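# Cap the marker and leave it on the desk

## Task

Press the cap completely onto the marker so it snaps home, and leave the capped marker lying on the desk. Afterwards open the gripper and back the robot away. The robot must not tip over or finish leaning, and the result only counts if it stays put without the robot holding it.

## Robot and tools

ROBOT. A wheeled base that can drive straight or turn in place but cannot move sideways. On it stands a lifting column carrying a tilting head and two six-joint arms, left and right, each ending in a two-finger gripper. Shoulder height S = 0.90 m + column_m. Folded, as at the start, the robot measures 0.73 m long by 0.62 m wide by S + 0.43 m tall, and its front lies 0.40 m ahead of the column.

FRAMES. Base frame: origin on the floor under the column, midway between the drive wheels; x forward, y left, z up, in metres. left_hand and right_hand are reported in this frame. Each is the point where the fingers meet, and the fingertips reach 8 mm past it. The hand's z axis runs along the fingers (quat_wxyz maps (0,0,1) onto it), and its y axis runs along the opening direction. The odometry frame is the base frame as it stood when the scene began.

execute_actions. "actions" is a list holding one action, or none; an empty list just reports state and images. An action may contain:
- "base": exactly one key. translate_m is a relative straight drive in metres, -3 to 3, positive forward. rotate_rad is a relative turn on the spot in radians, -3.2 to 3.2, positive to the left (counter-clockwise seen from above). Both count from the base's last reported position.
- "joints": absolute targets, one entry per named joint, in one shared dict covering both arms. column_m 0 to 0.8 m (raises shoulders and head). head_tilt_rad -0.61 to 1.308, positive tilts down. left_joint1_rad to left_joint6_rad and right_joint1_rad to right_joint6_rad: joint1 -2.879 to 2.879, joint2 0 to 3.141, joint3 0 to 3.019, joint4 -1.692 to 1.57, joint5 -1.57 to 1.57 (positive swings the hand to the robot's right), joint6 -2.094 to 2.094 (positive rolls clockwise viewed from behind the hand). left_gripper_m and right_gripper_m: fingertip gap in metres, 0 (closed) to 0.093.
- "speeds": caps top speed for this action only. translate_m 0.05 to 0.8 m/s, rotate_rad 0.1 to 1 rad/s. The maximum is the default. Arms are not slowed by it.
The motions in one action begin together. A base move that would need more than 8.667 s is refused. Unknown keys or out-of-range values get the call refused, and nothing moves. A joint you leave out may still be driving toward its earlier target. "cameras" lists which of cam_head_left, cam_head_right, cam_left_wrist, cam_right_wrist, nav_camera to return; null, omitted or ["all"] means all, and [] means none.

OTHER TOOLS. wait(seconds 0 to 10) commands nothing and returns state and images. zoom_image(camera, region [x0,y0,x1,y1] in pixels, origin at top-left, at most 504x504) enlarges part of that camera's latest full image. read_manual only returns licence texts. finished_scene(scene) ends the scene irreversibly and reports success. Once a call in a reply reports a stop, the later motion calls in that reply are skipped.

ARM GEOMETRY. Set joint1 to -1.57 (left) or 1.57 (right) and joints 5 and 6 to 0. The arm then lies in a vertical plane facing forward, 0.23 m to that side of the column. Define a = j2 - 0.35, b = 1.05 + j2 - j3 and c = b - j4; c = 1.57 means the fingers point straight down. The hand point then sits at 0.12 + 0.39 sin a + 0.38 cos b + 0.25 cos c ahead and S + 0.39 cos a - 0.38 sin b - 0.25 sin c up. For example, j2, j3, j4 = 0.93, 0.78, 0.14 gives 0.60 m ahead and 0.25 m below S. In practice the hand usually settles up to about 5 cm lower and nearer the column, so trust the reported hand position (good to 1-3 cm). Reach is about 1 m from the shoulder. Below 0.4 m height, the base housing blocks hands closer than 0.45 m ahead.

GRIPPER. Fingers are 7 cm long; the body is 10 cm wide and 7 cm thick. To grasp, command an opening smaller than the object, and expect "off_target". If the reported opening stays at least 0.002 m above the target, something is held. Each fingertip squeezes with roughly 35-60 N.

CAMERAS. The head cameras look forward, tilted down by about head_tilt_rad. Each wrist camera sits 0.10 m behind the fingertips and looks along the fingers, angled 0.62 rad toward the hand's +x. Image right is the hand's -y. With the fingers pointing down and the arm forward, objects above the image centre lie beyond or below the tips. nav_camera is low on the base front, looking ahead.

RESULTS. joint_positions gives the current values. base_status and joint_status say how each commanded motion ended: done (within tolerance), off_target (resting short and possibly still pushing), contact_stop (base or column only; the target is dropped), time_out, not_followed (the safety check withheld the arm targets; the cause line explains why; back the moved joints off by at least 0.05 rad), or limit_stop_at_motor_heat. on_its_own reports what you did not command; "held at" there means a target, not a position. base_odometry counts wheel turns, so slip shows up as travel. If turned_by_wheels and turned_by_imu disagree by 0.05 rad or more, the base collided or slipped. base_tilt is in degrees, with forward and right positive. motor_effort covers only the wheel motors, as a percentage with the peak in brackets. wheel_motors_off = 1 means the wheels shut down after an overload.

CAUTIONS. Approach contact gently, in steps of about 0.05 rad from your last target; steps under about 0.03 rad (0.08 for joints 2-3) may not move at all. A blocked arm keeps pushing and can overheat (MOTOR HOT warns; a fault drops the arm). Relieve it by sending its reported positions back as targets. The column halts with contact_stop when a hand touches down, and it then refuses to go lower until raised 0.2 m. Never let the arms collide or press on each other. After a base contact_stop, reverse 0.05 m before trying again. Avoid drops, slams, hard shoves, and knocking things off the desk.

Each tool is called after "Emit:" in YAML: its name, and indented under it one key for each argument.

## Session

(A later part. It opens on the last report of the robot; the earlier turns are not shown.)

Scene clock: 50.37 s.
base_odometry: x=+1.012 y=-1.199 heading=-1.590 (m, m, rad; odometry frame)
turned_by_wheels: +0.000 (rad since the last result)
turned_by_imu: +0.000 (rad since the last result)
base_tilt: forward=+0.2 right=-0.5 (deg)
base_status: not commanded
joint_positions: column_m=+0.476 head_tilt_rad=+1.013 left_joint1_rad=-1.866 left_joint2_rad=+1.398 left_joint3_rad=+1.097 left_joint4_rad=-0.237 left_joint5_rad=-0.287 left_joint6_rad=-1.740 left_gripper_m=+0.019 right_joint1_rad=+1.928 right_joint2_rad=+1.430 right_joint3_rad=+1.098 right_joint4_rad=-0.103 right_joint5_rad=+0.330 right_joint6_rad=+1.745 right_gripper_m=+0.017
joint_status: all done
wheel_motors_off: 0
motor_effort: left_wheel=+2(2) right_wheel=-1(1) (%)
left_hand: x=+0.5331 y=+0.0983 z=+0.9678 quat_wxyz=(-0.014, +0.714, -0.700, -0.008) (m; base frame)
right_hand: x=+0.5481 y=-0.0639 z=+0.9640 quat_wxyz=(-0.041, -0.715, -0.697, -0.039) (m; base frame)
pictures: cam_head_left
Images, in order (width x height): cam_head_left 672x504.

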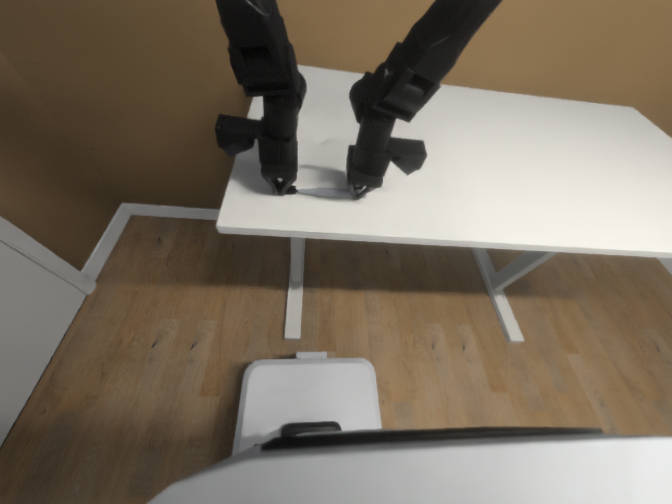

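Emit:
execute_actions:
  actions:
    - {"joints":{"left_joint1_rad":-1.62,"left_joint5_rad":-0.04,"left_joint4_rad":-0.21,"column_m":0.5}}
  cameras: []

Emit:
execute_actions:
  actions:
    - {"joints":{"left_joint6_rad":1.53,"right_joint1_rad":1.75,"right_joint5_rad":0.17}}
  cameras: []

Emit:
execute_actions:
  actions:
    - {"joints":{"column_m":0.474}}
  cameras: ["cam_head_left"]

Scene clock: 51.70 s.
base_odometry: x=+1.012 y=-1.199 heading=-1.590 (m, m, rad; odometry frame)
turned_by_wheels: +0.000 (rad since the last result)
turned_by_imu: +0.000 (rad since the last result)
base_tilt: forward=+0.1 right=-0.4 (deg)
base_status: not commanded
joint_positions: column_m=+0.500 head_tilt_rad=+1.013 left_joint1_rad=-1.608 left_joint2_rad=+1.403 left_joint3_rad=+1.096 left_joint4_rad=-0.226 left_joint5_rad=-0.043 left_joint6_rad=-1.740 left_gripper_m=+0.019 right_joint1_rad=+1.924 right_joint2_rad=+1.446 right_joint3_rad=+1.098 right_joint4_rad=-0.103 right_joint5_rad=+0.323 right_joint6_rad=+1.748 right_gripper_m=+0.017
joint_status: all done
wheel_motors_off: 0
motor_effort: left_wheel=+3(3) right_wheel=-1(2) (%)
left_hand: x=+0.5387 y=+0.2098 z=+0.9727 quat_wxyz=(-0.002, +0.758, -0.652, -0.007) (m; base frame)
right_hand: x=+0.5414 y=-0.0639 z=+0.9808 quat_wxyz=(-0.035, -0.715, -0.697, -0.034) (m; base frame)
pictures: none
No camera images: the call's "cameras" was empty. Leave "cameras" out to get every camera's image.

Scene clock: 54.07 s.
base_odometry: x=+1.012 y=-1.199 heading=-1.590 (m, m, rad; odometry frame)
turned_by_wheels: +0.000 (rad since the last result)
turned_by_imu: +0.000 (rad since the last result)
base_tilt: forward=+0.0 right=-0.4 (deg)
base_status: not commanded
joint_positions: column_m=+0.500 head_tilt_rad=+1.013 left_joint1_rad=-1.608 left_joint2_rad=+1.403 left_joint3_rad=+1.096 left_joint4_rad=-0.226 left_joint5_rad=-0.043 left_joint6_rad=+1.519 left_gripper_m=+0.019 right_joint1_rad=+1.740 right_joint2_rad=+1.441 right_joint3_rad=+1.099 right_joint4_rad=-0.101 right_joint5_rad=+0.174 right_joint6_rad=+1.748 right_gripper_m=+0.017
joint_status: all done
wheel_motors_off: 0
motor_effort: left_wheel=+2(2) right_wheel=+0(1) (%)
left_hand: x=+0.5387 y=+0.2098 z=+0.9727 quat_wxyz=(+0.007, -0.695, -0.719, -0.001) (m; base frame)
right_hand: x=+0.5528 y=-0.1501 z=+0.9637 quat_wxyz=(-0.037, -0.743, -0.668, -0.026) (m; base frame)
pictures: none
No camera images: the call's "cameras" was empty. Leave "cameras" out to get every camera's image.

Scene clock: 55.00 s.
base_odometry: x=+1.012 y=-1.199 heading=-1.590 (m, m, rad; odometry frame)
turned_by_wheels: +0.000 (rad since the last result)
turned_by_imu: +0.000 (rad since the last result)
base_tilt: forward=+0.0 right=-0.5 (deg)
base_status: not commanded
joint_positions: column_m=+0.474 head_tilt_rad=+1.013 left_joint1_rad=-1.608 left_joint2_rad=+1.368 left_joint3_rad=+1.094 left_joint4_rad=-0.226 left_joint5_rad=-0.042 left_joint6_rad=+1.519 left_gripper_m=+0.019 right_joint1_rad=+1.747 right_joint2_rad=+1.383 right_joint3_rad=+1.098 right_joint4_rad=-0.106 right_joint5_rad=+0.174 right_joint6_rad=+1.748 right_gripper_m=+0.017
joint_status: all done
wheel_motors_off: 0
motor_effort: left_wheel=+3(5) right_wheel=+2(3) (%)
left_hand: x=+0.5523 y=+0.2098 z=+0.9616 quat_wxyz=(-0.005, -0.695, -0.719, -0.012) (m; base frame)
right_hand: x=+0.5752 y=-0.1477 z=+0.9632 quat_wxyz=(-0.050, -0.743, -0.665, -0.048) (m; base frame)
pictures: cam_head_left
Images, in order (width x height): cam_head_left 672x504.

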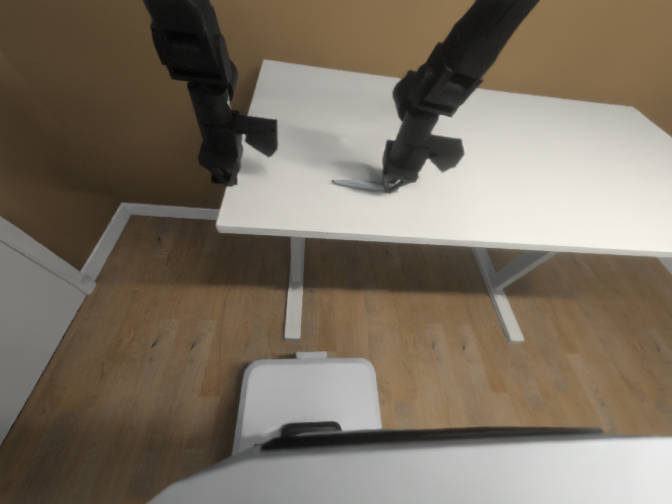

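Emit:
execute_actions:
  actions:
    - {"joints":{"column_m":0.51}}
  cameras: []

Emit:
execute_actions:
  actions:
    - {"joints":{"left_joint1_rad":-1.76,"left_joint5_rad":-0.16,"left_joint6_rad":1.43,"right_joint1_rad":1.6,"right_joint5_rad":0.03,"right_joint2_rad":1.38}}
  cameras: []

Emit:
execute_actions:
  actions:
    - {"joints":{"column_m":0.485}}
  cameras: ["cam_head_left","cam_left_wrist"]

Scene clock: 56.17 s.
base_odometry: x=+1.012 y=-1.199 heading=-1.590 (m, m, rad; odometry frame)
turned_by_wheels: +0.000 (rad since the last result)
turned_by_imu: +0.000 (rad since the last result)
base_tilt: forward=+0.0 right=-0.4 (deg)
base_status: not commanded
joint_positions: column_m=+0.510 head_tilt_rad=+1.013 left_joint1_rad=-1.608 left_joint2_rad=+1.405 left_joint3_rad=+1.095 left_joint4_rad=-0.223 left_joint5_rad=-0.041 left_joint6_rad=+1.519 left_gripper_m=+0.019 right_joint1_rad=+1.747 right_joint2_rad=+1.448 right_joint3_rad=+1.102 right_joint4_rad=-0.096 right_joint5_rad=+0.173 right_joint6_rad=+1.748 right_gripper_m=+0.017
joint_status: all done
wheel_motors_off: 0
motor_effort: left_wheel=+2(4) right_wheel=+0(2) (%)
left_hand: x=+0.5379 y=+0.2093 z=+0.9818 quat_wxyz=(+0.006, -0.695, -0.719, +0.000) (m; base frame)
right_hand: x=+0.5522 y=-0.1453 z=+0.9712 quat_wxyz=(-0.035, -0.742, -0.669, -0.029) (m; base frame)
pictures: none
No camera images: the call's "cameras" was empty. Leave "cameras" out to get every camera's image.

Scene clock: 57.10 s.
base_odometry: x=+1.012 y=-1.199 heading=-1.590 (m, m, rad; odometry frame)
turned_by_wheels: +0.000 (rad since the last result)
turned_by_imu: +0.000 (rad since the last result)
base_tilt: forward=+0.1 right=-0.4 (deg)
base_status: not commanded
joint_positions: column_m=+0.510 head_tilt_rad=+1.013 left_joint1_rad=-1.774 left_joint2_rad=+1.405 left_joint3_rad=+1.095 left_joint4_rad=-0.223 left_joint5_rad=-0.157 left_joint6_rad=+1.439 left_gripper_m=+0.019 right_joint1_rad=+1.588 right_joint2_rad=+1.383 right_joint3_rad=+1.101 right_joint4_rad=-0.096 right_joint5_rad=+0.033 right_joint6_rad=+1.748 right_gripper_m=+0.017
joint_status: all done
wheel_motors_off: 0
motor_effort: left_wheel=+2(4) right_wheel=+1(2) (%)
left_hand: x=+0.5345 y=+0.1298 z=+0.9897 quat_wxyz=(-0.006, -0.697, -0.717, +0.007) (m; base frame)
right_hand: x=+0.5819 y=-0.2205 z=+0.9938 quat_wxyz=(-0.053, -0.763, -0.642, -0.050) (m; base frame)
pictures: none
No camera images: the call's "cameras" was empty. Leave "cameras" out to get every camera's image.

Scene clock: 58.00 s.
base_odometry: x=+1.012 y=-1.199 heading=-1.590 (m, m, rad; odometry frame)
turned_by_wheels: +0.000 (rad since the last result)
turned_by_imu: +0.000 (rad since the last result)
base_tilt: forward=+0.1 right=-0.4 (deg)
base_status: not commanded
joint_positions: column_m=+0.485 head_tilt_rad=+1.013 left_joint1_rad=-1.774 left_joint2_rad=+1.405 left_joint3_rad=+1.095 left_joint4_rad=-0.223 left_joint5_rad=-0.157 left_joint6_rad=+1.439 left_gripper_m=+0.019 right_joint1_rad=+1.588 right_joint2_rad=+1.383 right_joint3_rad=+1.101 right_joint4_rad=-0.096 right_joint5_rad=+0.033 right_joint6_rad=+1.748 right_gripper_m=+0.017
joint_status: all done
wheel_motors_off: 0
motor_effort: left_wheel=+2(2) right_wheel=+0(1) (%)
left_hand: x=+0.5345 y=+0.1298 z=+0.9648 quat_wxyz=(-0.006, -0.697, -0.717, +0.007) (m; base frame)
right_hand: x=+0.5819 y=-0.2205 z=+0.9689 quat_wxyz=(-0.053, -0.763, -0.642, -0.050) (m; base frame)
pictures: cam_head_left, cam_left_wrist
Images, in order (width x height): cam_head_left 672x504, cam_left_wrist 672x504.

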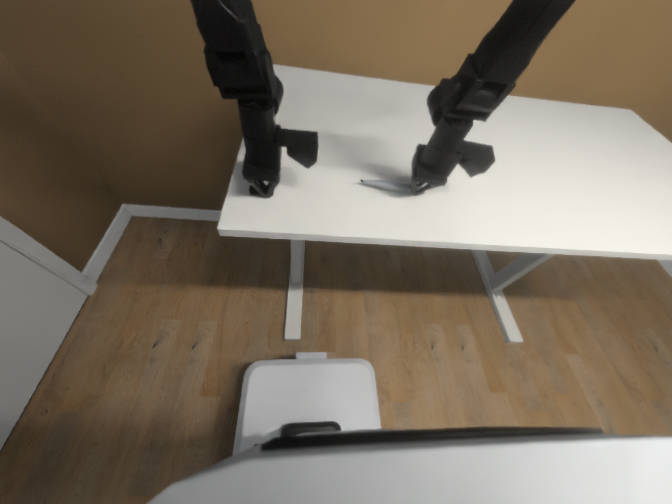

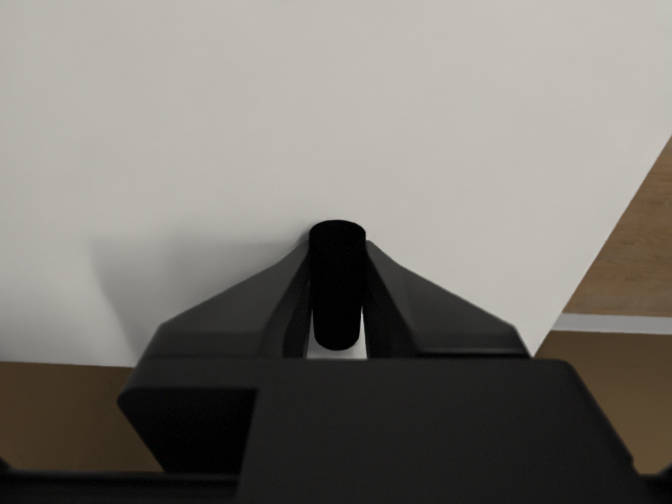

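Emit:
execute_actions:
  actions:
    - {"joints":{"left_gripper_m":0.045}}
  cameras: []

Emit:
execute_actions:
  actions:
    - {"joints":{"column_m":0.53}}
  cameras: []

Emit:
execute_actions:
  actions:
    - {"joints":{"left_joint6_rad":-1.68,"left_joint1_rad":-1.73,"left_joint5_rad":-0.13}}
  cameras: []

Emit:
execute_actions:
  actions:
    - {"joints":{"column_m":0.487}}
  cameras: ["cam_head_left","cam_left_wrist"]

Scene clock: 58.73 s.
base_odometry: x=+1.012 y=-1.199 heading=-1.590 (m, m, rad; odometry frame)
turned_by_wheels: +0.000 (rad since the last result)
turned_by_imu: +0.000 (rad since the last result)
base_tilt: forward=+0.0 right=-0.5 (deg)
base_status: not commanded
joint_positions: column_m=+0.485 head_tilt_rad=+1.013 left_joint1_rad=-1.774 left_joint2_rad=+1.405 left_joint3_rad=+1.095 left_joint4_rad=-0.223 left_joint5_rad=-0.157 left_joint6_rad=+1.439 left_gripper_m=+0.045 right_joint1_rad=+1.588 right_joint2_rad=+1.383 right_joint3_rad=+1.101 right_joint4_rad=-0.096 right_joint5_rad=+0.033 right_joint6_rad=+1.748 right_gripper_m=+0.017
joint_status: all done
wheel_motors_off: 0
motor_effort: left_wheel=+2(1) right_wheel=+0(0) (%)
left_hand: x=+0.5345 y=+0.1298 z=+0.9648 quat_wxyz=(-0.006, -0.697, -0.717, +0.007) (m; base frame)
right_hand: x=+0.5819 y=-0.2205 z=+0.9689 quat_wxyz=(-0.053, -0.763, -0.642, -0.050) (m; base frame)
pictures: none
No camera images: the call's "cameras" was empty. Leave "cameras" out to get every camera's image.

Scene clock: 59.90 s.
base_odometry: x=+1.012 y=-1.199 heading=-1.590 (m, m, rad; odometry frame)
turned_by_wheels: +0.000 (rad since the last result)
turned_by_imu: +0.000 (rad since the last result)
base_tilt: forward=+0.0 right=-0.3 (deg)
base_status: not commanded
joint_positions: column_m=+0.530 head_tilt_rad=+1.013 left_joint1_rad=-1.774 left_joint2_rad=+1.405 left_joint3_rad=+1.095 left_joint4_rad=-0.223 left_joint5_rad=-0.157 left_joint6_rad=+1.439 left_gripper_m=+0.045 right_joint1_rad=+1.588 right_joint2_rad=+1.383 right_joint3_rad=+1.101 right_joint4_rad=-0.096 right_joint5_rad=+0.033 right_joint6_rad=+1.748 right_gripper_m=+0.017
joint_status: all done
wheel_motors_off: 0
motor_effort: left_wheel=+3(3) right_wheel=+0(1) (%)
left_hand: x=+0.5345 y=+0.1298 z=+1.0097 quat_wxyz=(-0.006, -0.697, -0.717, +0.007) (m; base frame)
right_hand: x=+0.5819 y=-0.2205 z=+1.0138 quat_wxyz=(-0.053, -0.763, -0.642, -0.050) (m; base frame)
pictures: none
No camera images: the call's "cameras" was empty. Leave "cameras" out to get every camera's image.

Scene clock: 62.23 s.
base_odometry: x=+1.012 y=-1.199 heading=-1.590 (m, m, rad; odometry frame)
turned_by_wheels: +0.000 (rad since the last result)
turned_by_imu: +0.000 (rad since the last result)
base_tilt: forward=+0.1 right=-0.4 (deg)
base_status: not commanded
joint_positions: column_m=+0.530 head_tilt_rad=+1.013 left_joint1_rad=-1.738 left_joint2_rad=+1.405 left_joint3_rad=+1.095 left_joint4_rad=-0.223 left_joint5_rad=-0.132 left_joint6_rad=-1.669 left_gripper_m=+0.045 right_joint1_rad=+1.588 right_joint2_rad=+1.383 right_joint3_rad=+1.101 right_joint4_rad=-0.096 right_joint5_rad=+0.033 right_joint6_rad=+1.748 right_gripper_m=+0.017
joint_status: all done
wheel_motors_off: 0
motor_effort: left_wheel=+4(2) right_wheel=+0(0) (%)
left_hand: x=+0.5357 y=+0.1471 z=+1.0070 quat_wxyz=(+0.006, +0.712, -0.702, +0.003) (m; base frame)
right_hand: x=+0.5819 y=-0.2205 z=+1.0138 quat_wxyz=(-0.053, -0.763, -0.642, -0.050) (m; base frame)
pictures: none
No camera images: the call's "cameras" was empty. Leave "cameras" out to get every camera's image.

Scene clock: 63.37 s.
base_odometry: x=+1.012 y=-1.199 heading=-1.590 (m, m, rad; odometry frame)
turned_by_wheels: +0.000 (rad since the last result)
turned_by_imu: +0.000 (rad since the last result)
base_tilt: forward=+0.0 right=-0.6 (deg)
base_status: not commanded
joint_positions: column_m=+0.487 head_tilt_rad=+1.013 left_joint1_rad=-1.738 left_joint2_rad=+1.405 left_joint3_rad=+1.095 left_joint4_rad=-0.223 left_joint5_rad=-0.132 left_joint6_rad=-1.669 left_gripper_m=+0.045 right_joint1_rad=+1.588 right_joint2_rad=+1.383 right_joint3_rad=+1.101 right_joint4_rad=-0.096 right_joint5_rad=+0.033 right_joint6_rad=+1.748 right_gripper_m=+0.017
joint_status: all done
wheel_motors_off: 0
motor_effort: left_wheel=+1(2) right_wheel=+0(1) (%)
left_hand: x=+0.5357 y=+0.1471 z=+0.9641 quat_wxyz=(+0.006, +0.712, -0.702, +0.003) (m; base frame)
right_hand: x=+0.5819 y=-0.2205 z=+0.9709 quat_wxyz=(-0.053, -0.763, -0.642, -0.050) (m; base frame)
pictures: cam_head_left, cam_left_wrist
Images, in order (width x height): cam_head_left 672x504, cam_left_wrist 672x504.

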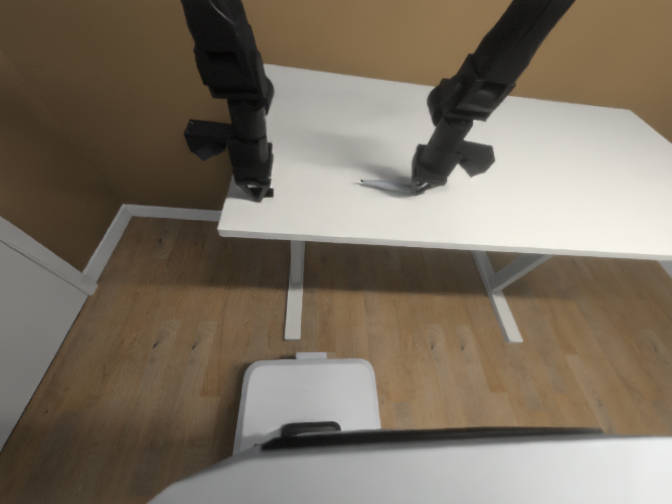

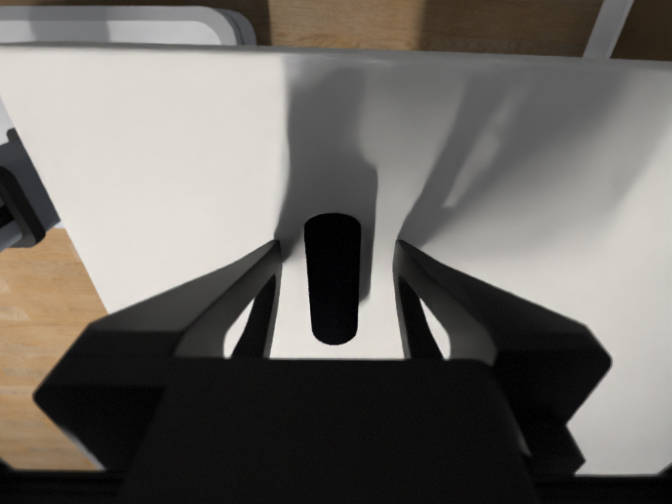

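Emit:
execute_actions:
  actions:
    - {"joints":{"left_gripper_m":0.0}}
  cameras: []

Emit:
execute_actions:
  actions:
    - {"joints":{"column_m":0.5,"left_joint1_rad":-1.865,"left_joint4_rad":-0.25,"left_joint5_rad":-0.25,"left_joint6_rad":-1.75,"right_joint1_rad":1.86,"right_joint2_rad":1.46,"right_joint4_rad":-0.095,"right_joint5_rad":0.27,"right_joint6_rad":1.76}}
  cameras: []

Emit:
execute_actions:
  actions:
    - {"joints":{"column_m":0.478}}
  cameras: ["cam_head_left"]

Emit:
zoom_image:
  camera: "cam_head_left"
  region: [260,150,380,225]

Scene clock: 64.07 s.
base_odometry: x=+1.012 y=-1.199 heading=-1.590 (m, m, rad; odometry frame)
turned_by_wheels: +0.000 (rad since the last result)
turned_by_imu: +0.000 (rad since the last result)
base_tilt: forward=+0.0 right=-0.5 (deg)
base_status: not commanded
joint_positions: column_m=+0.487 head_tilt_rad=+1.013 left_joint1_rad=-1.738 left_joint2_rad=+1.405 left_joint3_rad=+1.095 left_joint4_rad=-0.223 left_joint5_rad=-0.132 left_joint6_rad=-1.669 left_gripper_m=+0.019 right_joint1_rad=+1.588 right_joint2_rad=+1.383 right_joint3_rad=+1.101 right_joint4_rad=-0.096 right_joint5_rad=+0.033 right_joint6_rad=+1.748 right_gripper_m=+0.017
joint_status: left_gripper_m off_target (ended at +0.019, target +0.000)
wheel_motors_off: 0
motor_effort: left_wheel=+2(2) right_wheel=+0(0) (%)
left_hand: x=+0.5357 y=+0.1471 z=+0.9641 quat_wxyz=(+0.006, +0.712, -0.702, +0.003) (m; base frame)
right_hand: x=+0.5819 y=-0.2205 z=+0.9709 quat_wxyz=(-0.053, -0.763, -0.642, -0.050) (m; base frame)
pictures: none
No camera images: the call's "cameras" was empty. Leave "cameras" out to get every camera's image.

Scene clock: 65.17 s.
base_odometry: x=+1.012 y=-1.199 heading=-1.590 (m, m, rad; odometry frame)
turned_by_wheels: +0.000 (rad since the last result)
turned_by_imu: +0.000 (rad since the last result)
base_tilt: forward=+0.2 right=-0.5 (deg)
base_status: not commanded
joint_positions: column_m=+0.500 head_tilt_rad=+1.013 left_joint1_rad=-1.878 left_joint2_rad=+1.405 left_joint3_rad=+1.095 left_joint4_rad=-0.239 left_joint5_rad=-0.248 left_joint6_rad=-1.738 left_gripper_m=+0.019 right_joint1_rad=+1.873 right_joint2_rad=+1.448 right_joint3_rad=+1.101 right_joint4_rad=-0.096 right_joint5_rad=+0.267 right_joint6_rad=+1.748 right_gripper_m=+0.017
joint_status: all done
wheel_motors_off: 0
motor_effort: left_wheel=+4(3) right_wheel=-1(2) (%)
left_hand: x=+0.5267 y=+0.0844 z=+0.9900 quat_wxyz=(+0.008, +0.710, -0.704, +0.004) (m; base frame)
right_hand: x=+0.5460 y=-0.0847 z=+0.9733 quat_wxyz=(-0.031, -0.723, -0.689, -0.038) (m; base frame)
pictures: none
No camera images: the call's "cameras" was empty. Leave "cameras" out to get every camera's image.

Scene clock: 66.03 s.
base_odometry: x=+1.012 y=-1.199 heading=-1.590 (m, m, rad; odometry frame)
turned_by_wheels: +0.000 (rad since the last result)
turned_by_imu: +0.000 (rad since the last result)
base_tilt: forward=+0.1 right=-0.6 (deg)
base_status: not commanded
joint_positions: column_m=+0.478 head_tilt_rad=+1.013 left_joint1_rad=-1.878 left_joint2_rad=+1.405 left_joint3_rad=+1.095 left_joint4_rad=-0.239 left_joint5_rad=-0.248 left_joint6_rad=-1.738 left_gripper_m=+0.019 right_joint1_rad=+1.874 right_joint2_rad=+1.420 right_joint3_rad=+1.099 right_joint4_rad=-0.097 right_joint5_rad=+0.270 right_joint6_rad=+1.748 right_gripper_m=+0.017
joint_status: all done
wheel_motors_off: 0
motor_effort: left_wheel=+3(3) right_wheel=+1(1) (%)
left_hand: x=+0.5267 y=+0.0844 z=+0.9681 quat_wxyz=(+0.008, +0.710, -0.704, +0.004) (m; base frame)
right_hand: x=+0.5573 y=-0.0861 z=+0.9633 quat_wxyz=(-0.039, -0.725, -0.686, -0.047) (m; base frame)
pictures: cam_head_left
Images, in order (width x height): cam_head_left 672x504.

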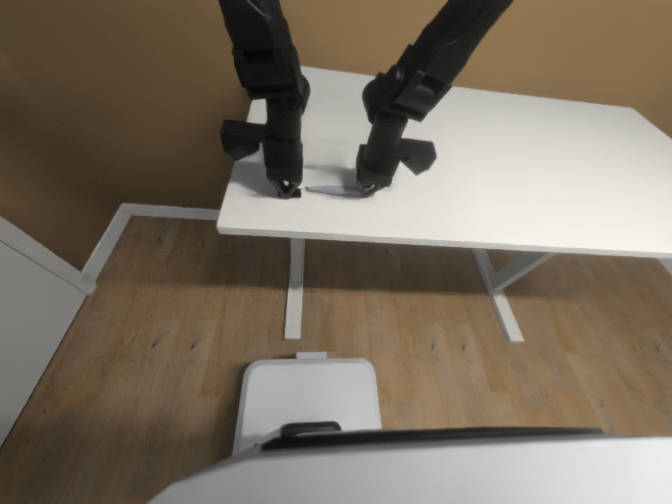

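Region (260, 150, 380, 225) of cam_head_left's 672x504 image, scaled by 4.200, with more detail than that image has; it fills the top 315 rows of this view, and the rest is white.

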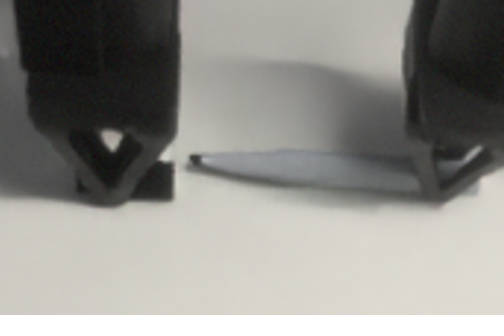

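Emit:
execute_actions:
  actions:
    - {"joints":{"left_joint4_rad":-0.175,"column_m":0.474,"right_joint6_rad":1.79}}
  cameras: ["cam_head_left"]

Emit:
zoom_image:
  camera: "cam_head_left"
  region: [260,150,380,225]

Scene clock: 66.77 s.
base_odometry: x=+1.012 y=-1.199 heading=-1.590 (m, m, rad; odometry frame)
turned_by_wheels: +0.000 (rad since the last result)
turned_by_imu: +0.000 (rad since the last result)
base_tilt: forward=+0.1 right=-0.5 (deg)
base_status: not commanded
joint_positions: column_m=+0.474 head_tilt_rad=+1.013 left_joint1_rad=-1.878 left_joint2_rad=+1.404 left_joint3_rad=+1.095 left_joint4_rad=-0.190 left_joint5_rad=-0.249 left_joint6_rad=-1.738 left_gripper_m=+0.019 right_joint1_rad=+1.874 right_joint2_rad=+1.411 right_joint3_rad=+1.099 right_joint4_rad=-0.097 right_joint5_rad=+0.270 right_joint6_rad=+1.776 right_gripper_m=+0.017
joint_status: all done
wheel_motors_off: 0
motor_effort: left_wheel=+4(3) right_wheel=+1(1) (%)
left_hand: x=+0.5382 y=+0.0828 z=+0.9647 quat_wxyz=(-0.006, +0.714, -0.699, +0.022) (m; base frame)
right_hand: x=+0.5611 y=-0.0865 z=+0.9633 quat_wxyz=(-0.040, -0.735, -0.675, -0.051) (m; base frame)
pictures: cam_head_left
Images, in order (width x height): cam_head_left 672x504.

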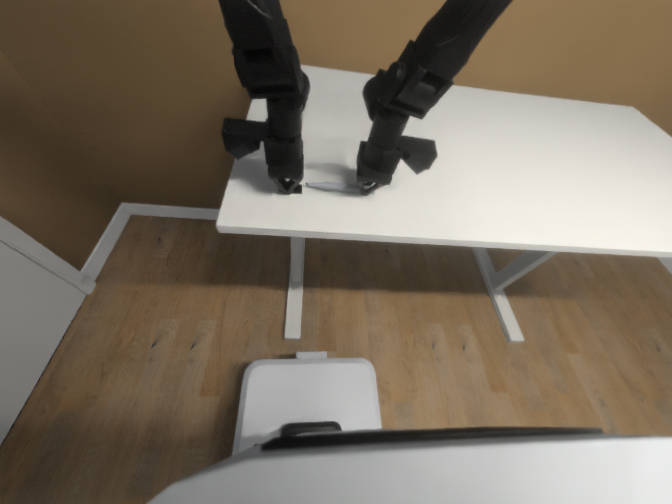

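Region (260, 150, 380, 225) of cam_head_left's 672x504 image, scaled by 4.200, with more detail than that image has; it fills the top 315 rows of this view, and the rest is white.

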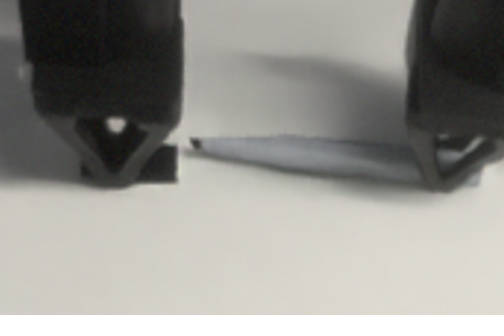

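Emit:
execute_actions:
  actions:
    - {"joints":{"right_joint6_rad":1.69}}
  cameras: ["cam_head_left"]

Emit:
zoom_image:
  camera: "cam_head_left"
  region: [260,150,380,225]

Scene clock: 67.50 s.
base_odometry: x=+1.012 y=-1.199 heading=-1.590 (m, m, rad; odometry frame)
turned_by_wheels: +0.000 (rad since the last result)
turned_by_imu: +0.000 (rad since the last result)
base_tilt: forward=+0.2 right=-0.4 (deg)
base_status: not commanded
joint_positions: column_m=+0.474 head_tilt_rad=+1.013 left_joint1_rad=-1.878 left_joint2_rad=+1.404 left_joint3_rad=+1.095 left_joint4_rad=-0.190 left_joint5_rad=-0.249 left_joint6_rad=-1.738 left_gripper_m=+0.019 right_joint1_rad=+1.874 right_joint2_rad=+1.411 right_joint3_rad=+1.099 right_joint4_rad=-0.097 right_joint5_rad=+0.269 right_joint6_rad=+1.705 right_gripper_m=+0.017
joint_status: all done
wheel_motors_off: 0
motor_effort: left_wheel=+2(3) right_wheel=+0(1) (%)
left_hand: x=+0.5382 y=+0.0828 z=+0.9647 quat_wxyz=(-0.006, +0.714, -0.699, +0.022) (m; base frame)
right_hand: x=+0.5610 y=-0.0863 z=+0.9633 quat_wxyz=(-0.042, -0.711, -0.701, -0.050) (m; base frame)
pictures: cam_head_left
Images, in order (width x height): cam_head_left 672x504.

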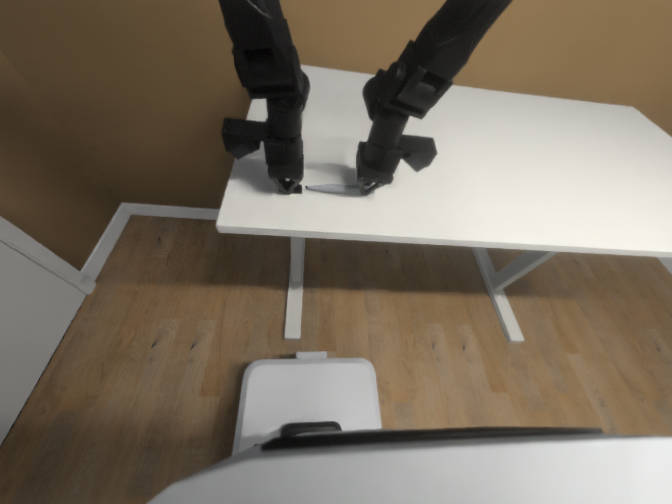

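Region (260, 150, 380, 225) of cam_head_left's 672x504 image, scaled by 4.200, with more detail than that image has; it fills the top 315 rows of this view, and the rest is white.

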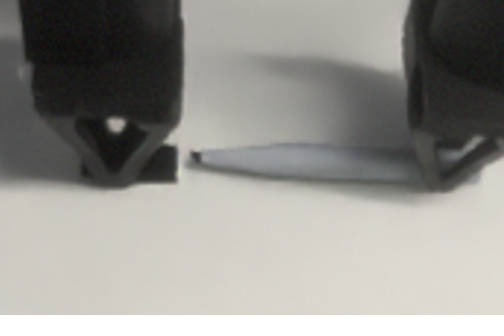

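Emit:
execute_actions:
  actions:
    - {"joints":{"right_joint1_rad":1.91,"right_joint5_rad":0.305,"right_joint4_rad":-0.125}}
  cameras: ["cam_head_left"]

Emit:
zoom_image:
  camera: "cam_head_left"
  region: [260,150,380,225]

Scene clock: 68.23 s.
base_odometry: x=+1.012 y=-1.199 heading=-1.590 (m, m, rad; odometry frame)
turned_by_wheels: +0.000 (rad since the last result)
turned_by_imu: +0.000 (rad since the last result)
base_tilt: forward=+0.1 right=-0.4 (deg)
base_status: not commanded
joint_positions: column_m=+0.474 head_tilt_rad=+1.013 left_joint1_rad=-1.878 left_joint2_rad=+1.404 left_joint3_rad=+1.095 left_joint4_rad=-0.190 left_joint5_rad=-0.249 left_joint6_rad=-1.738 left_gripper_m=+0.019 right_joint1_rad=+1.902 right_joint2_rad=+1.418 right_joint3_rad=+1.101 right_joint4_rad=-0.115 right_joint5_rad=+0.306 right_joint6_rad=+1.705 right_gripper_m=+0.017
joint_status: all done
wheel_motors_off: 0
motor_effort: left_wheel=+2(3) right_wheel=+0(1) (%)
left_hand: x=+0.5382 y=+0.0828 z=+0.9647 quat_wxyz=(-0.006, +0.714, -0.699, +0.022) (m; base frame)
right_hand: x=+0.5538 y=-0.0760 z=+0.9637 quat_wxyz=(-0.041, -0.705, -0.707, -0.039) (m; base frame)
pictures: cam_head_left
Images, in order (width x height): cam_head_left 672x504.

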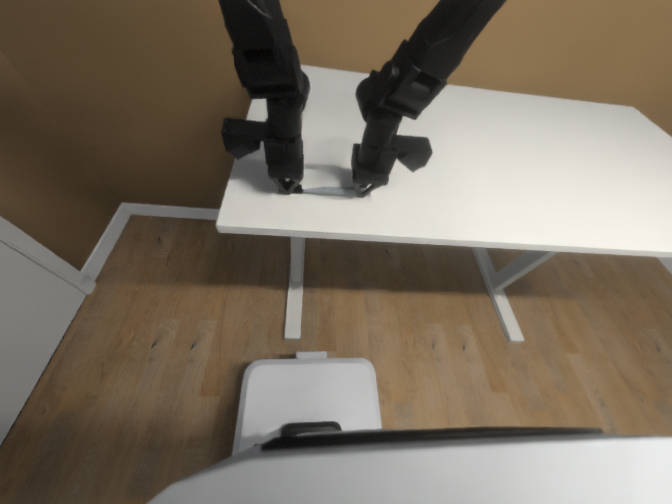

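Region (260, 150, 380, 225) of cam_head_left's 672x504 image, scaled by 4.200, with more detail than that image has; it fills the top 315 rows of this view, and the rest is white.

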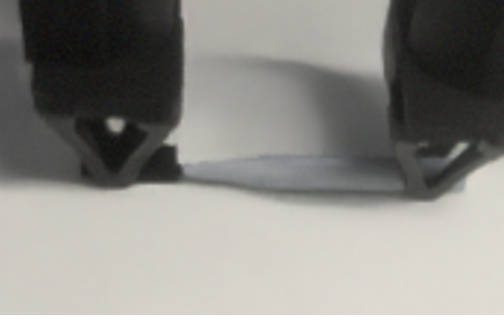

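Emit:
execute_actions:
  actions:
    - {"joints":{"right_joint1_rad":1.95,"right_joint5_rad":0.335,"right_joint4_rad":-0.085,"right_joint6_rad":1.74}}
  cameras: ["cam_head_left"]

Emit:
zoom_image:
  camera: "cam_head_left"
  region: [260,150,380,225]

Scene clock: 68.93 s.
base_odometry: x=+1.012 y=-1.199 heading=-1.590 (m, m, rad; odometry frame)
turned_by_wheels: +0.000 (rad since the last result)
turned_by_imu: +0.000 (rad since the last result)
base_tilt: forward=+0.1 right=-0.5 (deg)
base_status: not commanded
joint_positions: column_m=+0.474 head_tilt_rad=+1.013 left_joint1_rad=-1.878 left_joint2_rad=+1.404 left_joint3_rad=+1.095 left_joint4_rad=-0.190 left_joint5_rad=-0.249 left_joint6_rad=-1.738 left_gripper_m=+0.019 right_joint1_rad=+1.942 right_joint2_rad=+1.431 right_joint3_rad=+1.101 right_joint4_rad=-0.089 right_joint5_rad=+0.336 right_joint6_rad=+1.733 right_gripper_m=+0.017
joint_status: all done
wheel_motors_off: 0
motor_effort: left_wheel=+1(3) right_wheel=+0(0) (%)
left_hand: x=+0.5382 y=+0.0829 z=+0.9647 quat_wxyz=(-0.006, +0.714, -0.699, +0.022) (m; base frame)
right_hand: x=+0.5514 y=-0.0560 z=+0.9641 quat_wxyz=(-0.043, -0.710, -0.701, -0.047) (m; base frame)
pictures: cam_head_left
Images, in order (width x height): cam_head_left 672x504.

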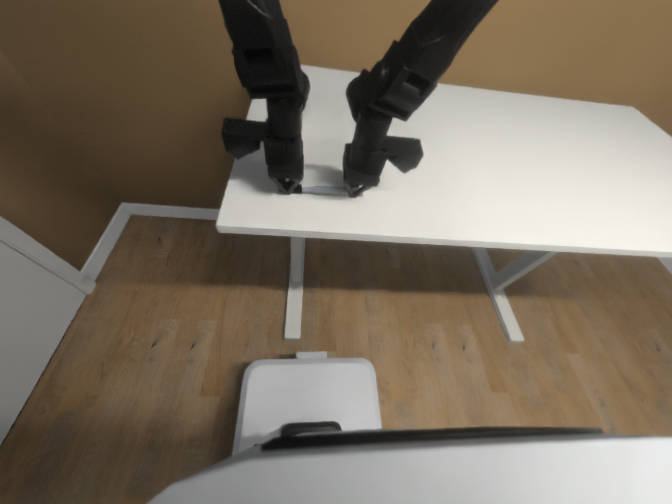

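Region (260, 150, 380, 225) of cam_head_left's 672x504 image, scaled by 4.200, with more detail than that image has; it fills the top 315 rows of this view, and the rest is white.

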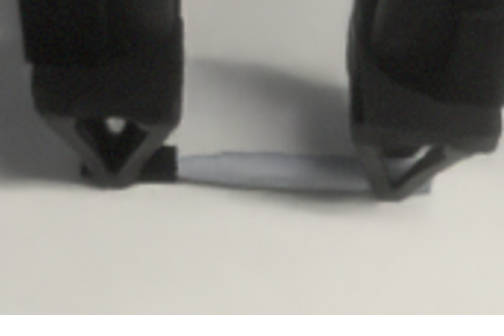

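Emit:
execute_actions:
  actions:
    - {"joints":{"right_joint1_rad":2.0,"right_joint5_rad":0.375,"right_joint6_rad":1.77}}
  cameras: ["cam_head_left"]

Emit:
zoom_image:
  camera: "cam_head_left"
  region: [260,150,380,225]

Scene clock: 69.73 s.
base_odometry: x=+1.012 y=-1.199 heading=-1.590 (m, m, rad; odometry frame)
turned_by_wheels: +0.000 (rad since the last result)
turned_by_imu: +0.000 (rad since the last result)
base_tilt: forward=+0.1 right=-0.5 (deg)
base_status: not commanded
joint_positions: column_m=+0.474 head_tilt_rad=+1.013 left_joint1_rad=-1.878 left_joint2_rad=+1.404 left_joint3_rad=+1.094 left_joint4_rad=-0.190 left_joint5_rad=-0.250 left_joint6_rad=-1.738 left_gripper_m=+0.019 right_joint1_rad=+1.978 right_joint2_rad=+1.438 right_joint3_rad=+1.101 right_joint4_rad=-0.084 right_joint5_rad=+0.382 right_joint6_rad=+1.772 right_gripper_m=+0.017
joint_status: all done
wheel_motors_off: 0
motor_effort: left_wheel=+2(4) right_wheel=+0(0) (%)
left_hand: x=+0.5378 y=+0.0832 z=+0.9646 quat_wxyz=(-0.006, +0.714, -0.699, +0.022) (m; base frame)
right_hand: x=+0.5480 y=-0.0416 z=+0.9674 quat_wxyz=(-0.049, -0.719, -0.692, -0.046) (m; base frame)
pictures: cam_head_left
Images, in order (width x height): cam_head_left 672x504.

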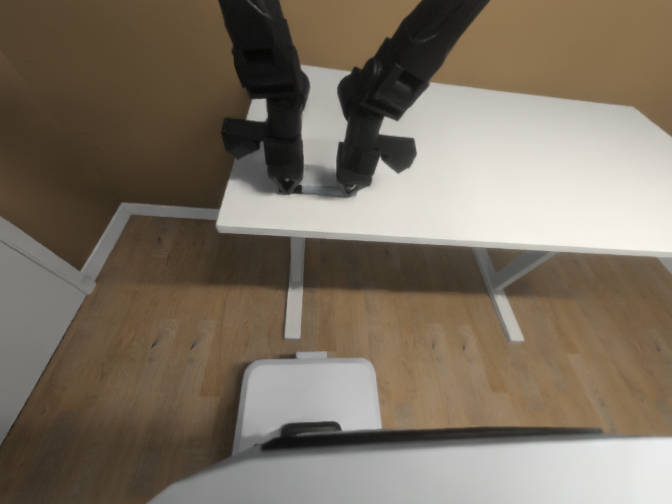

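Region (260, 150, 380, 225) of cam_head_left's 672x504 image, scaled by 4.200, with more detail than that image has; it fills the top 315 rows of this view, and the rest is white.

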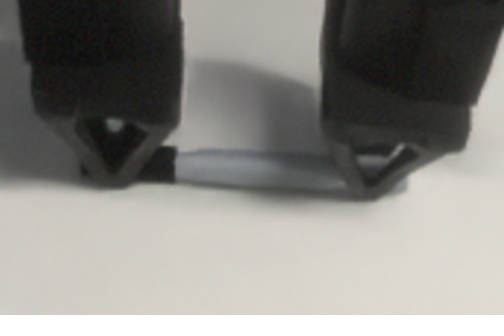

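Emit:
execute_actions:
  actions:
    - {"joints":{"right_joint1_rad":2.05,"left_joint1_rad":-1.92}}
  cameras: ["cam_head_left"]

Emit:
zoom_image:
  camera: "cam_head_left"
  region: [260,150,380,225]

Scene clock: 71.83 s.
base_odometry: x=+1.012 y=-1.199 heading=-1.590 (m, m, rad; odometry frame)
turned_by_wheels: +0.000 (rad since the last result)
turned_by_imu: +0.000 (rad since the last result)
base_tilt: forward=+0.0 right=-0.4 (deg)
base_status: not commanded
joint_positions: column_m=+0.474 head_tilt_rad=+1.013 left_joint1_rad=-1.897 left_joint2_rad=+1.405 left_joint3_rad=+1.091 left_joint4_rad=-0.190 left_joint5_rad=-0.258 left_joint6_rad=-1.739 left_gripper_m=+0.019 right_joint1_rad=+1.979 right_joint2_rad=+1.444 right_joint3_rad=+1.101 right_joint4_rad=-0.084 right_joint5_rad=+0.384 right_joint6_rad=+1.775 right_gripper_m=+0.017
joint_status: right_joint1_rad time_out (moved +0.000 of +0.072); the others done
wheel_motors_off: 0
on_its_own: right_joint1_rad is held at +1.983, not at your +2.050, since a time_out
motor_effort: left_wheel=+3(4) right_wheel=-1(5) (%)
left_hand: x=+0.5344 y=+0.0737 z=+0.9662 quat_wxyz=(-0.002, +0.711, -0.703, +0.024) (m; base frame)
right_hand: x=+0.5456 y=-0.0413 z=+0.9649 quat_wxyz=(-0.049, -0.720, -0.691, -0.044) (m; base frame)
pictures: cam_head_left
joint command not followed: on one or more control steps a check withheld the commanded joint targets of the left arm, and it was not sent them on those steps.
cause: the commanded joint targets would bring a part of the robot too close to another arm (this arm's wrist (the part past joint 4) and the other arm's wrist (the part past joint 4)); next, command targets that bring no part of the robot closer to that arm.
joint command not followed: on one or more control steps a check withheld the commanded joint targets of the right arm, and it was not sent them on those steps.
cause: the commanded joint targets would bring a part of the robot too close to another arm (this arm's wrist (the part past joint 4) and the other arm's wrist (the part past joint 4)); next, command targets that bring no part of the robot closer to that arm.
Images, in order (width x height): cam_head_left 672x504.

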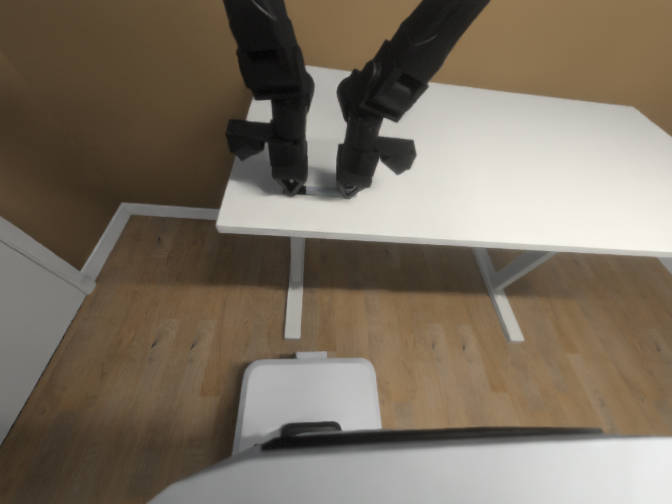

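Region (260, 150, 380, 225) of cam_head_left's 672x504 image, scaled by 4.200, with more detail than that image has; it fills the top 315 rows of this view, and the rest is white.

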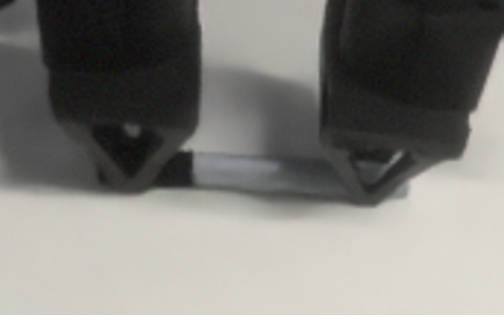

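Emit:
execute_actions:
  actions:
    - {"joints":{"right_joint1_rad":1.98,"left_joint1_rad":-1.897,"left_joint5_rad":-0.19,"right_joint5_rad":0.31}}
  cameras: ["cam_head_left"]

Emit:
zoom_image:
  camera: "cam_head_left"
  region: [260,150,380,225]

Scene clock: 72.50 s.
base_odometry: x=+1.012 y=-1.199 heading=-1.590 (m, m, rad; odometry frame)
turned_by_wheels: +0.000 (rad since the last result)
turned_by_imu: +0.000 (rad since the last result)
base_tilt: forward=+0.1 right=-0.4 (deg)
base_status: not commanded
joint_positions: column_m=+0.474 head_tilt_rad=+1.013 left_joint1_rad=-1.886 left_joint2_rad=+1.405 left_joint3_rad=+1.091 left_joint4_rad=-0.190 left_joint5_rad=-0.217 left_joint6_rad=-1.739 left_gripper_m=+0.019 right_joint1_rad=+1.969 right_joint2_rad=+1.443 right_joint3_rad=+1.101 right_joint4_rad=-0.084 right_joint5_rad=+0.338 right_joint6_rad=+1.775 right_gripper_m=+0.017
joint_status: all done
wheel_motors_off: 0
motor_effort: left_wheel=+3(3) right_wheel=+0(1) (%)
left_hand: x=+0.5345 y=+0.0730 z=+0.9654 quat_wxyz=(+0.011, +0.713, -0.701, +0.033) (m; base frame)
right_hand: x=+0.5457 y=-0.0392 z=+0.9638 quat_wxyz=(-0.033, -0.720, -0.691, -0.054) (m; base frame)
pictures: cam_head_left
Images, in order (width x height): cam_head_left 672x504.

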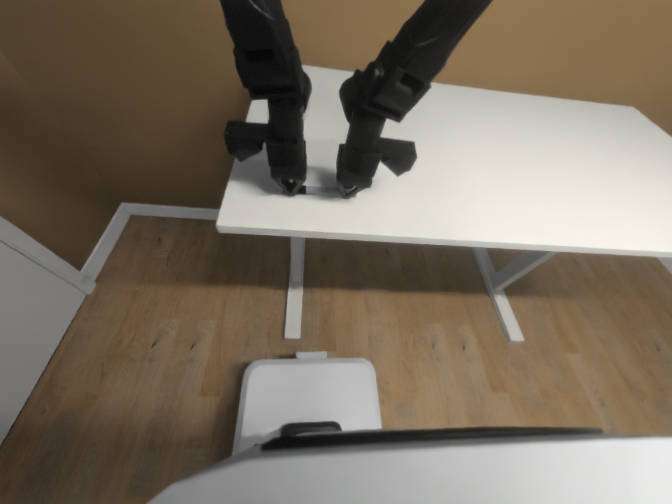

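Region (260, 150, 380, 225) of cam_head_left's 672x504 image, scaled by 4.200, with more detail than that image has; it fills the top 315 rows of this view, and the rest is white.

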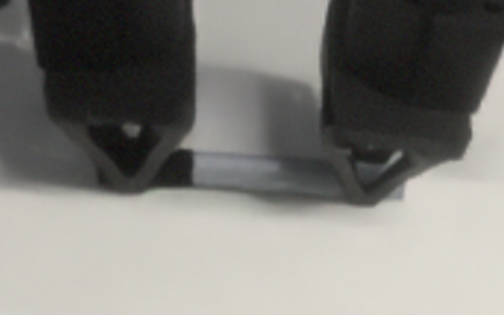

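Emit:
execute_actions:
  actions:
    - {"joints":{"right_joint1_rad":2.0,"left_joint1_rad":-1.92,"left_joint5_rad":-0.13,"right_joint5_rad":0.25}}
  cameras: ["cam_head_left"]

Emit:
zoom_image:
  camera: "cam_head_left"
  region: [260,150,380,225]

Scene clock: 74.30 s.
base_odometry: x=+1.012 y=-1.199 heading=-1.590 (m, m, rad; odometry frame)
turned_by_wheels: +0.000 (rad since the last result)
turned_by_imu: +0.000 (rad since the last result)
base_tilt: forward=+0.1 right=-0.4 (deg)
base_status: not commanded
joint_positions: column_m=+0.474 head_tilt_rad=+1.013 left_joint1_rad=-1.877 left_joint2_rad=+1.401 left_joint3_rad=+1.090 left_joint4_rad=-0.190 left_joint5_rad=-0.178 left_joint6_rad=-1.739 left_gripper_m=+0.019 right_joint1_rad=+1.960 right_joint2_rad=+1.438 right_joint3_rad=+1.101 right_joint4_rad=-0.085 right_joint5_rad=+0.299 right_joint6_rad=+1.775 right_gripper_m=+0.017
joint_status: left_joint5_rad time_out (moved +0.039 of +0.087); right_joint5_rad time_out (moved -0.040 of -0.088); the others done
wheel_motors_off: 0
on_its_own: left_joint5_rad reads -0.178 and still pushes toward -0.130 since a time_out; right_joint5_rad reads +0.299 and still pushes toward +0.250 since a time_out
motor_effort: left_wheel=+3(3) right_wheel=+0(0) (%)
left_hand: x=+0.5352 y=+0.0724 z=+0.9659 quat_wxyz=(+0.023, +0.714, -0.699, +0.042) (m; base frame)
right_hand: x=+0.5469 y=-0.0382 z=+0.9642 quat_wxyz=(-0.020, -0.721, -0.690, -0.064) (m; base frame)
pictures: cam_head_left
Images, in order (width x height): cam_head_left 672x504.

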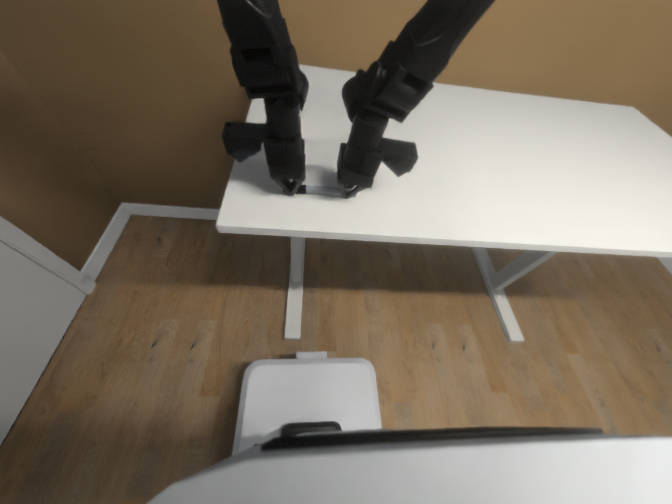

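Region (260, 150, 380, 225) of cam_head_left's 672x504 image, scaled by 4.200, with more detail than that image has; it fills the top 315 rows of this view, and the rest is white.

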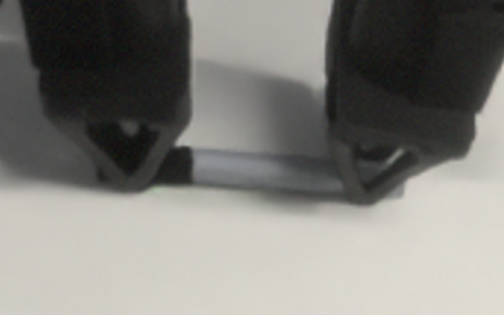

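Emit:
execute_actions:
  actions:
    - {"joints":{"left_gripper_m":0.05,"right_gripper_m":0.05,"left_joint5_rad":-0.18,"right_joint5_rad":0.30,"right_joint1_rad":1.96,"left_joint1_rad":-1.877}}
  cameras: []

Emit:
execute_actions:
  actions:
    - {"joints":{"column_m":0.6}}
  cameras: ["cam_head_left"]

Emit:
zoom_image:
  camera: "cam_head_left"
  region: [260,160,380,260]

Scene clock: 75.07 s.
base_odometry: x=+1.012 y=-1.199 heading=-1.590 (m, m, rad; odometry frame)
turned_by_wheels: +0.000 (rad since the last result)
turned_by_imu: +0.000 (rad since the last result)
base_tilt: forward=+0.0 right=-0.5 (deg)
base_status: not commanded
joint_positions: column_m=+0.474 head_tilt_rad=+1.013 left_joint1_rad=-1.875 left_joint2_rad=+1.401 left_joint3_rad=+1.090 left_joint4_rad=-0.190 left_joint5_rad=-0.179 left_joint6_rad=-1.739 left_gripper_m=+0.050 right_joint1_rad=+1.959 right_joint2_rad=+1.436 right_joint3_rad=+1.104 right_joint4_rad=-0.085 right_joint5_rad=+0.300 right_joint6_rad=+1.775 right_gripper_m=+0.050
joint_status: all done
wheel_motors_off: 0
motor_effort: left_wheel=+2(4) right_wheel=-1(1) (%)
left_hand: x=+0.5356 y=+0.0737 z=+0.9657 quat_wxyz=(+0.021, +0.714, -0.698, +0.042) (m; base frame)
right_hand: x=+0.5501 y=-0.0389 z=+0.9654 quat_wxyz=(-0.023, -0.722, -0.689, -0.065) (m; base frame)
pictures: none
No camera images: the call's "cameras" was empty. Leave "cameras" out to get every camera's image.

Scene clock: 77.30 s.
base_odometry: x=+1.012 y=-1.199 heading=-1.590 (m, m, rad; odometry frame)
turned_by_wheels: +0.000 (rad since the last result)
turned_by_imu: +0.000 (rad since the last result)
base_tilt: forward=+0.0 right=-0.4 (deg)
base_status: not commanded
joint_positions: column_m=+0.600 head_tilt_rad=+1.013 left_joint1_rad=-1.875 left_joint2_rad=+1.402 left_joint3_rad=+1.090 left_joint4_rad=-0.190 left_joint5_rad=-0.179 left_joint6_rad=-1.739 left_gripper_m=+0.050 right_joint1_rad=+1.959 right_joint2_rad=+1.448 right_joint3_rad=+1.104 right_joint4_rad=-0.085 right_joint5_rad=+0.300 right_joint6_rad=+1.775 right_gripper_m=+0.050
joint_status: all done
wheel_motors_off: 0
motor_effort: left_wheel=+2(4) right_wheel=-1(1) (%)
left_hand: x=+0.5353 y=+0.0737 z=+1.0912 quat_wxyz=(+0.021, +0.714, -0.698, +0.041) (m; base frame)
right_hand: x=+0.5447 y=-0.0382 z=+1.0860 quat_wxyz=(-0.020, -0.721, -0.690, -0.061) (m; base frame)
pictures: cam_head_left
Images, in order (width x height): cam_head_left 672x504.

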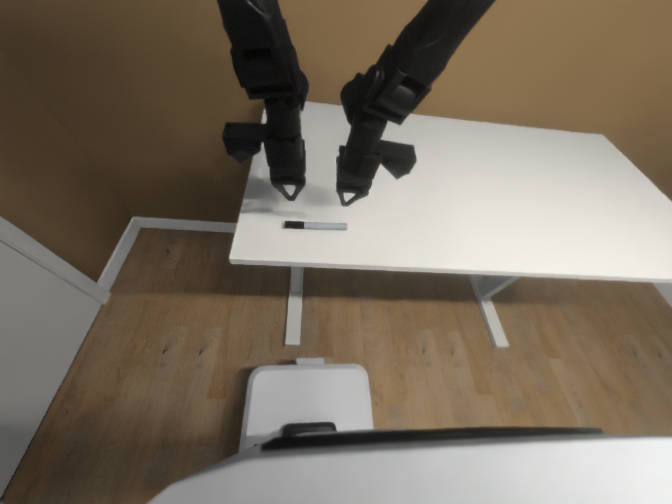

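Region (260, 160, 380, 260) of cam_head_left's 672x504 image, scaled by 4.200, with more detail than that image has.

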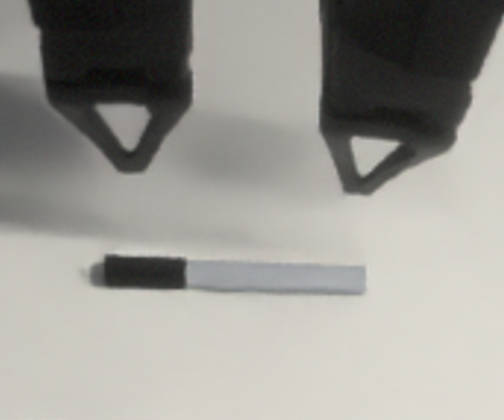

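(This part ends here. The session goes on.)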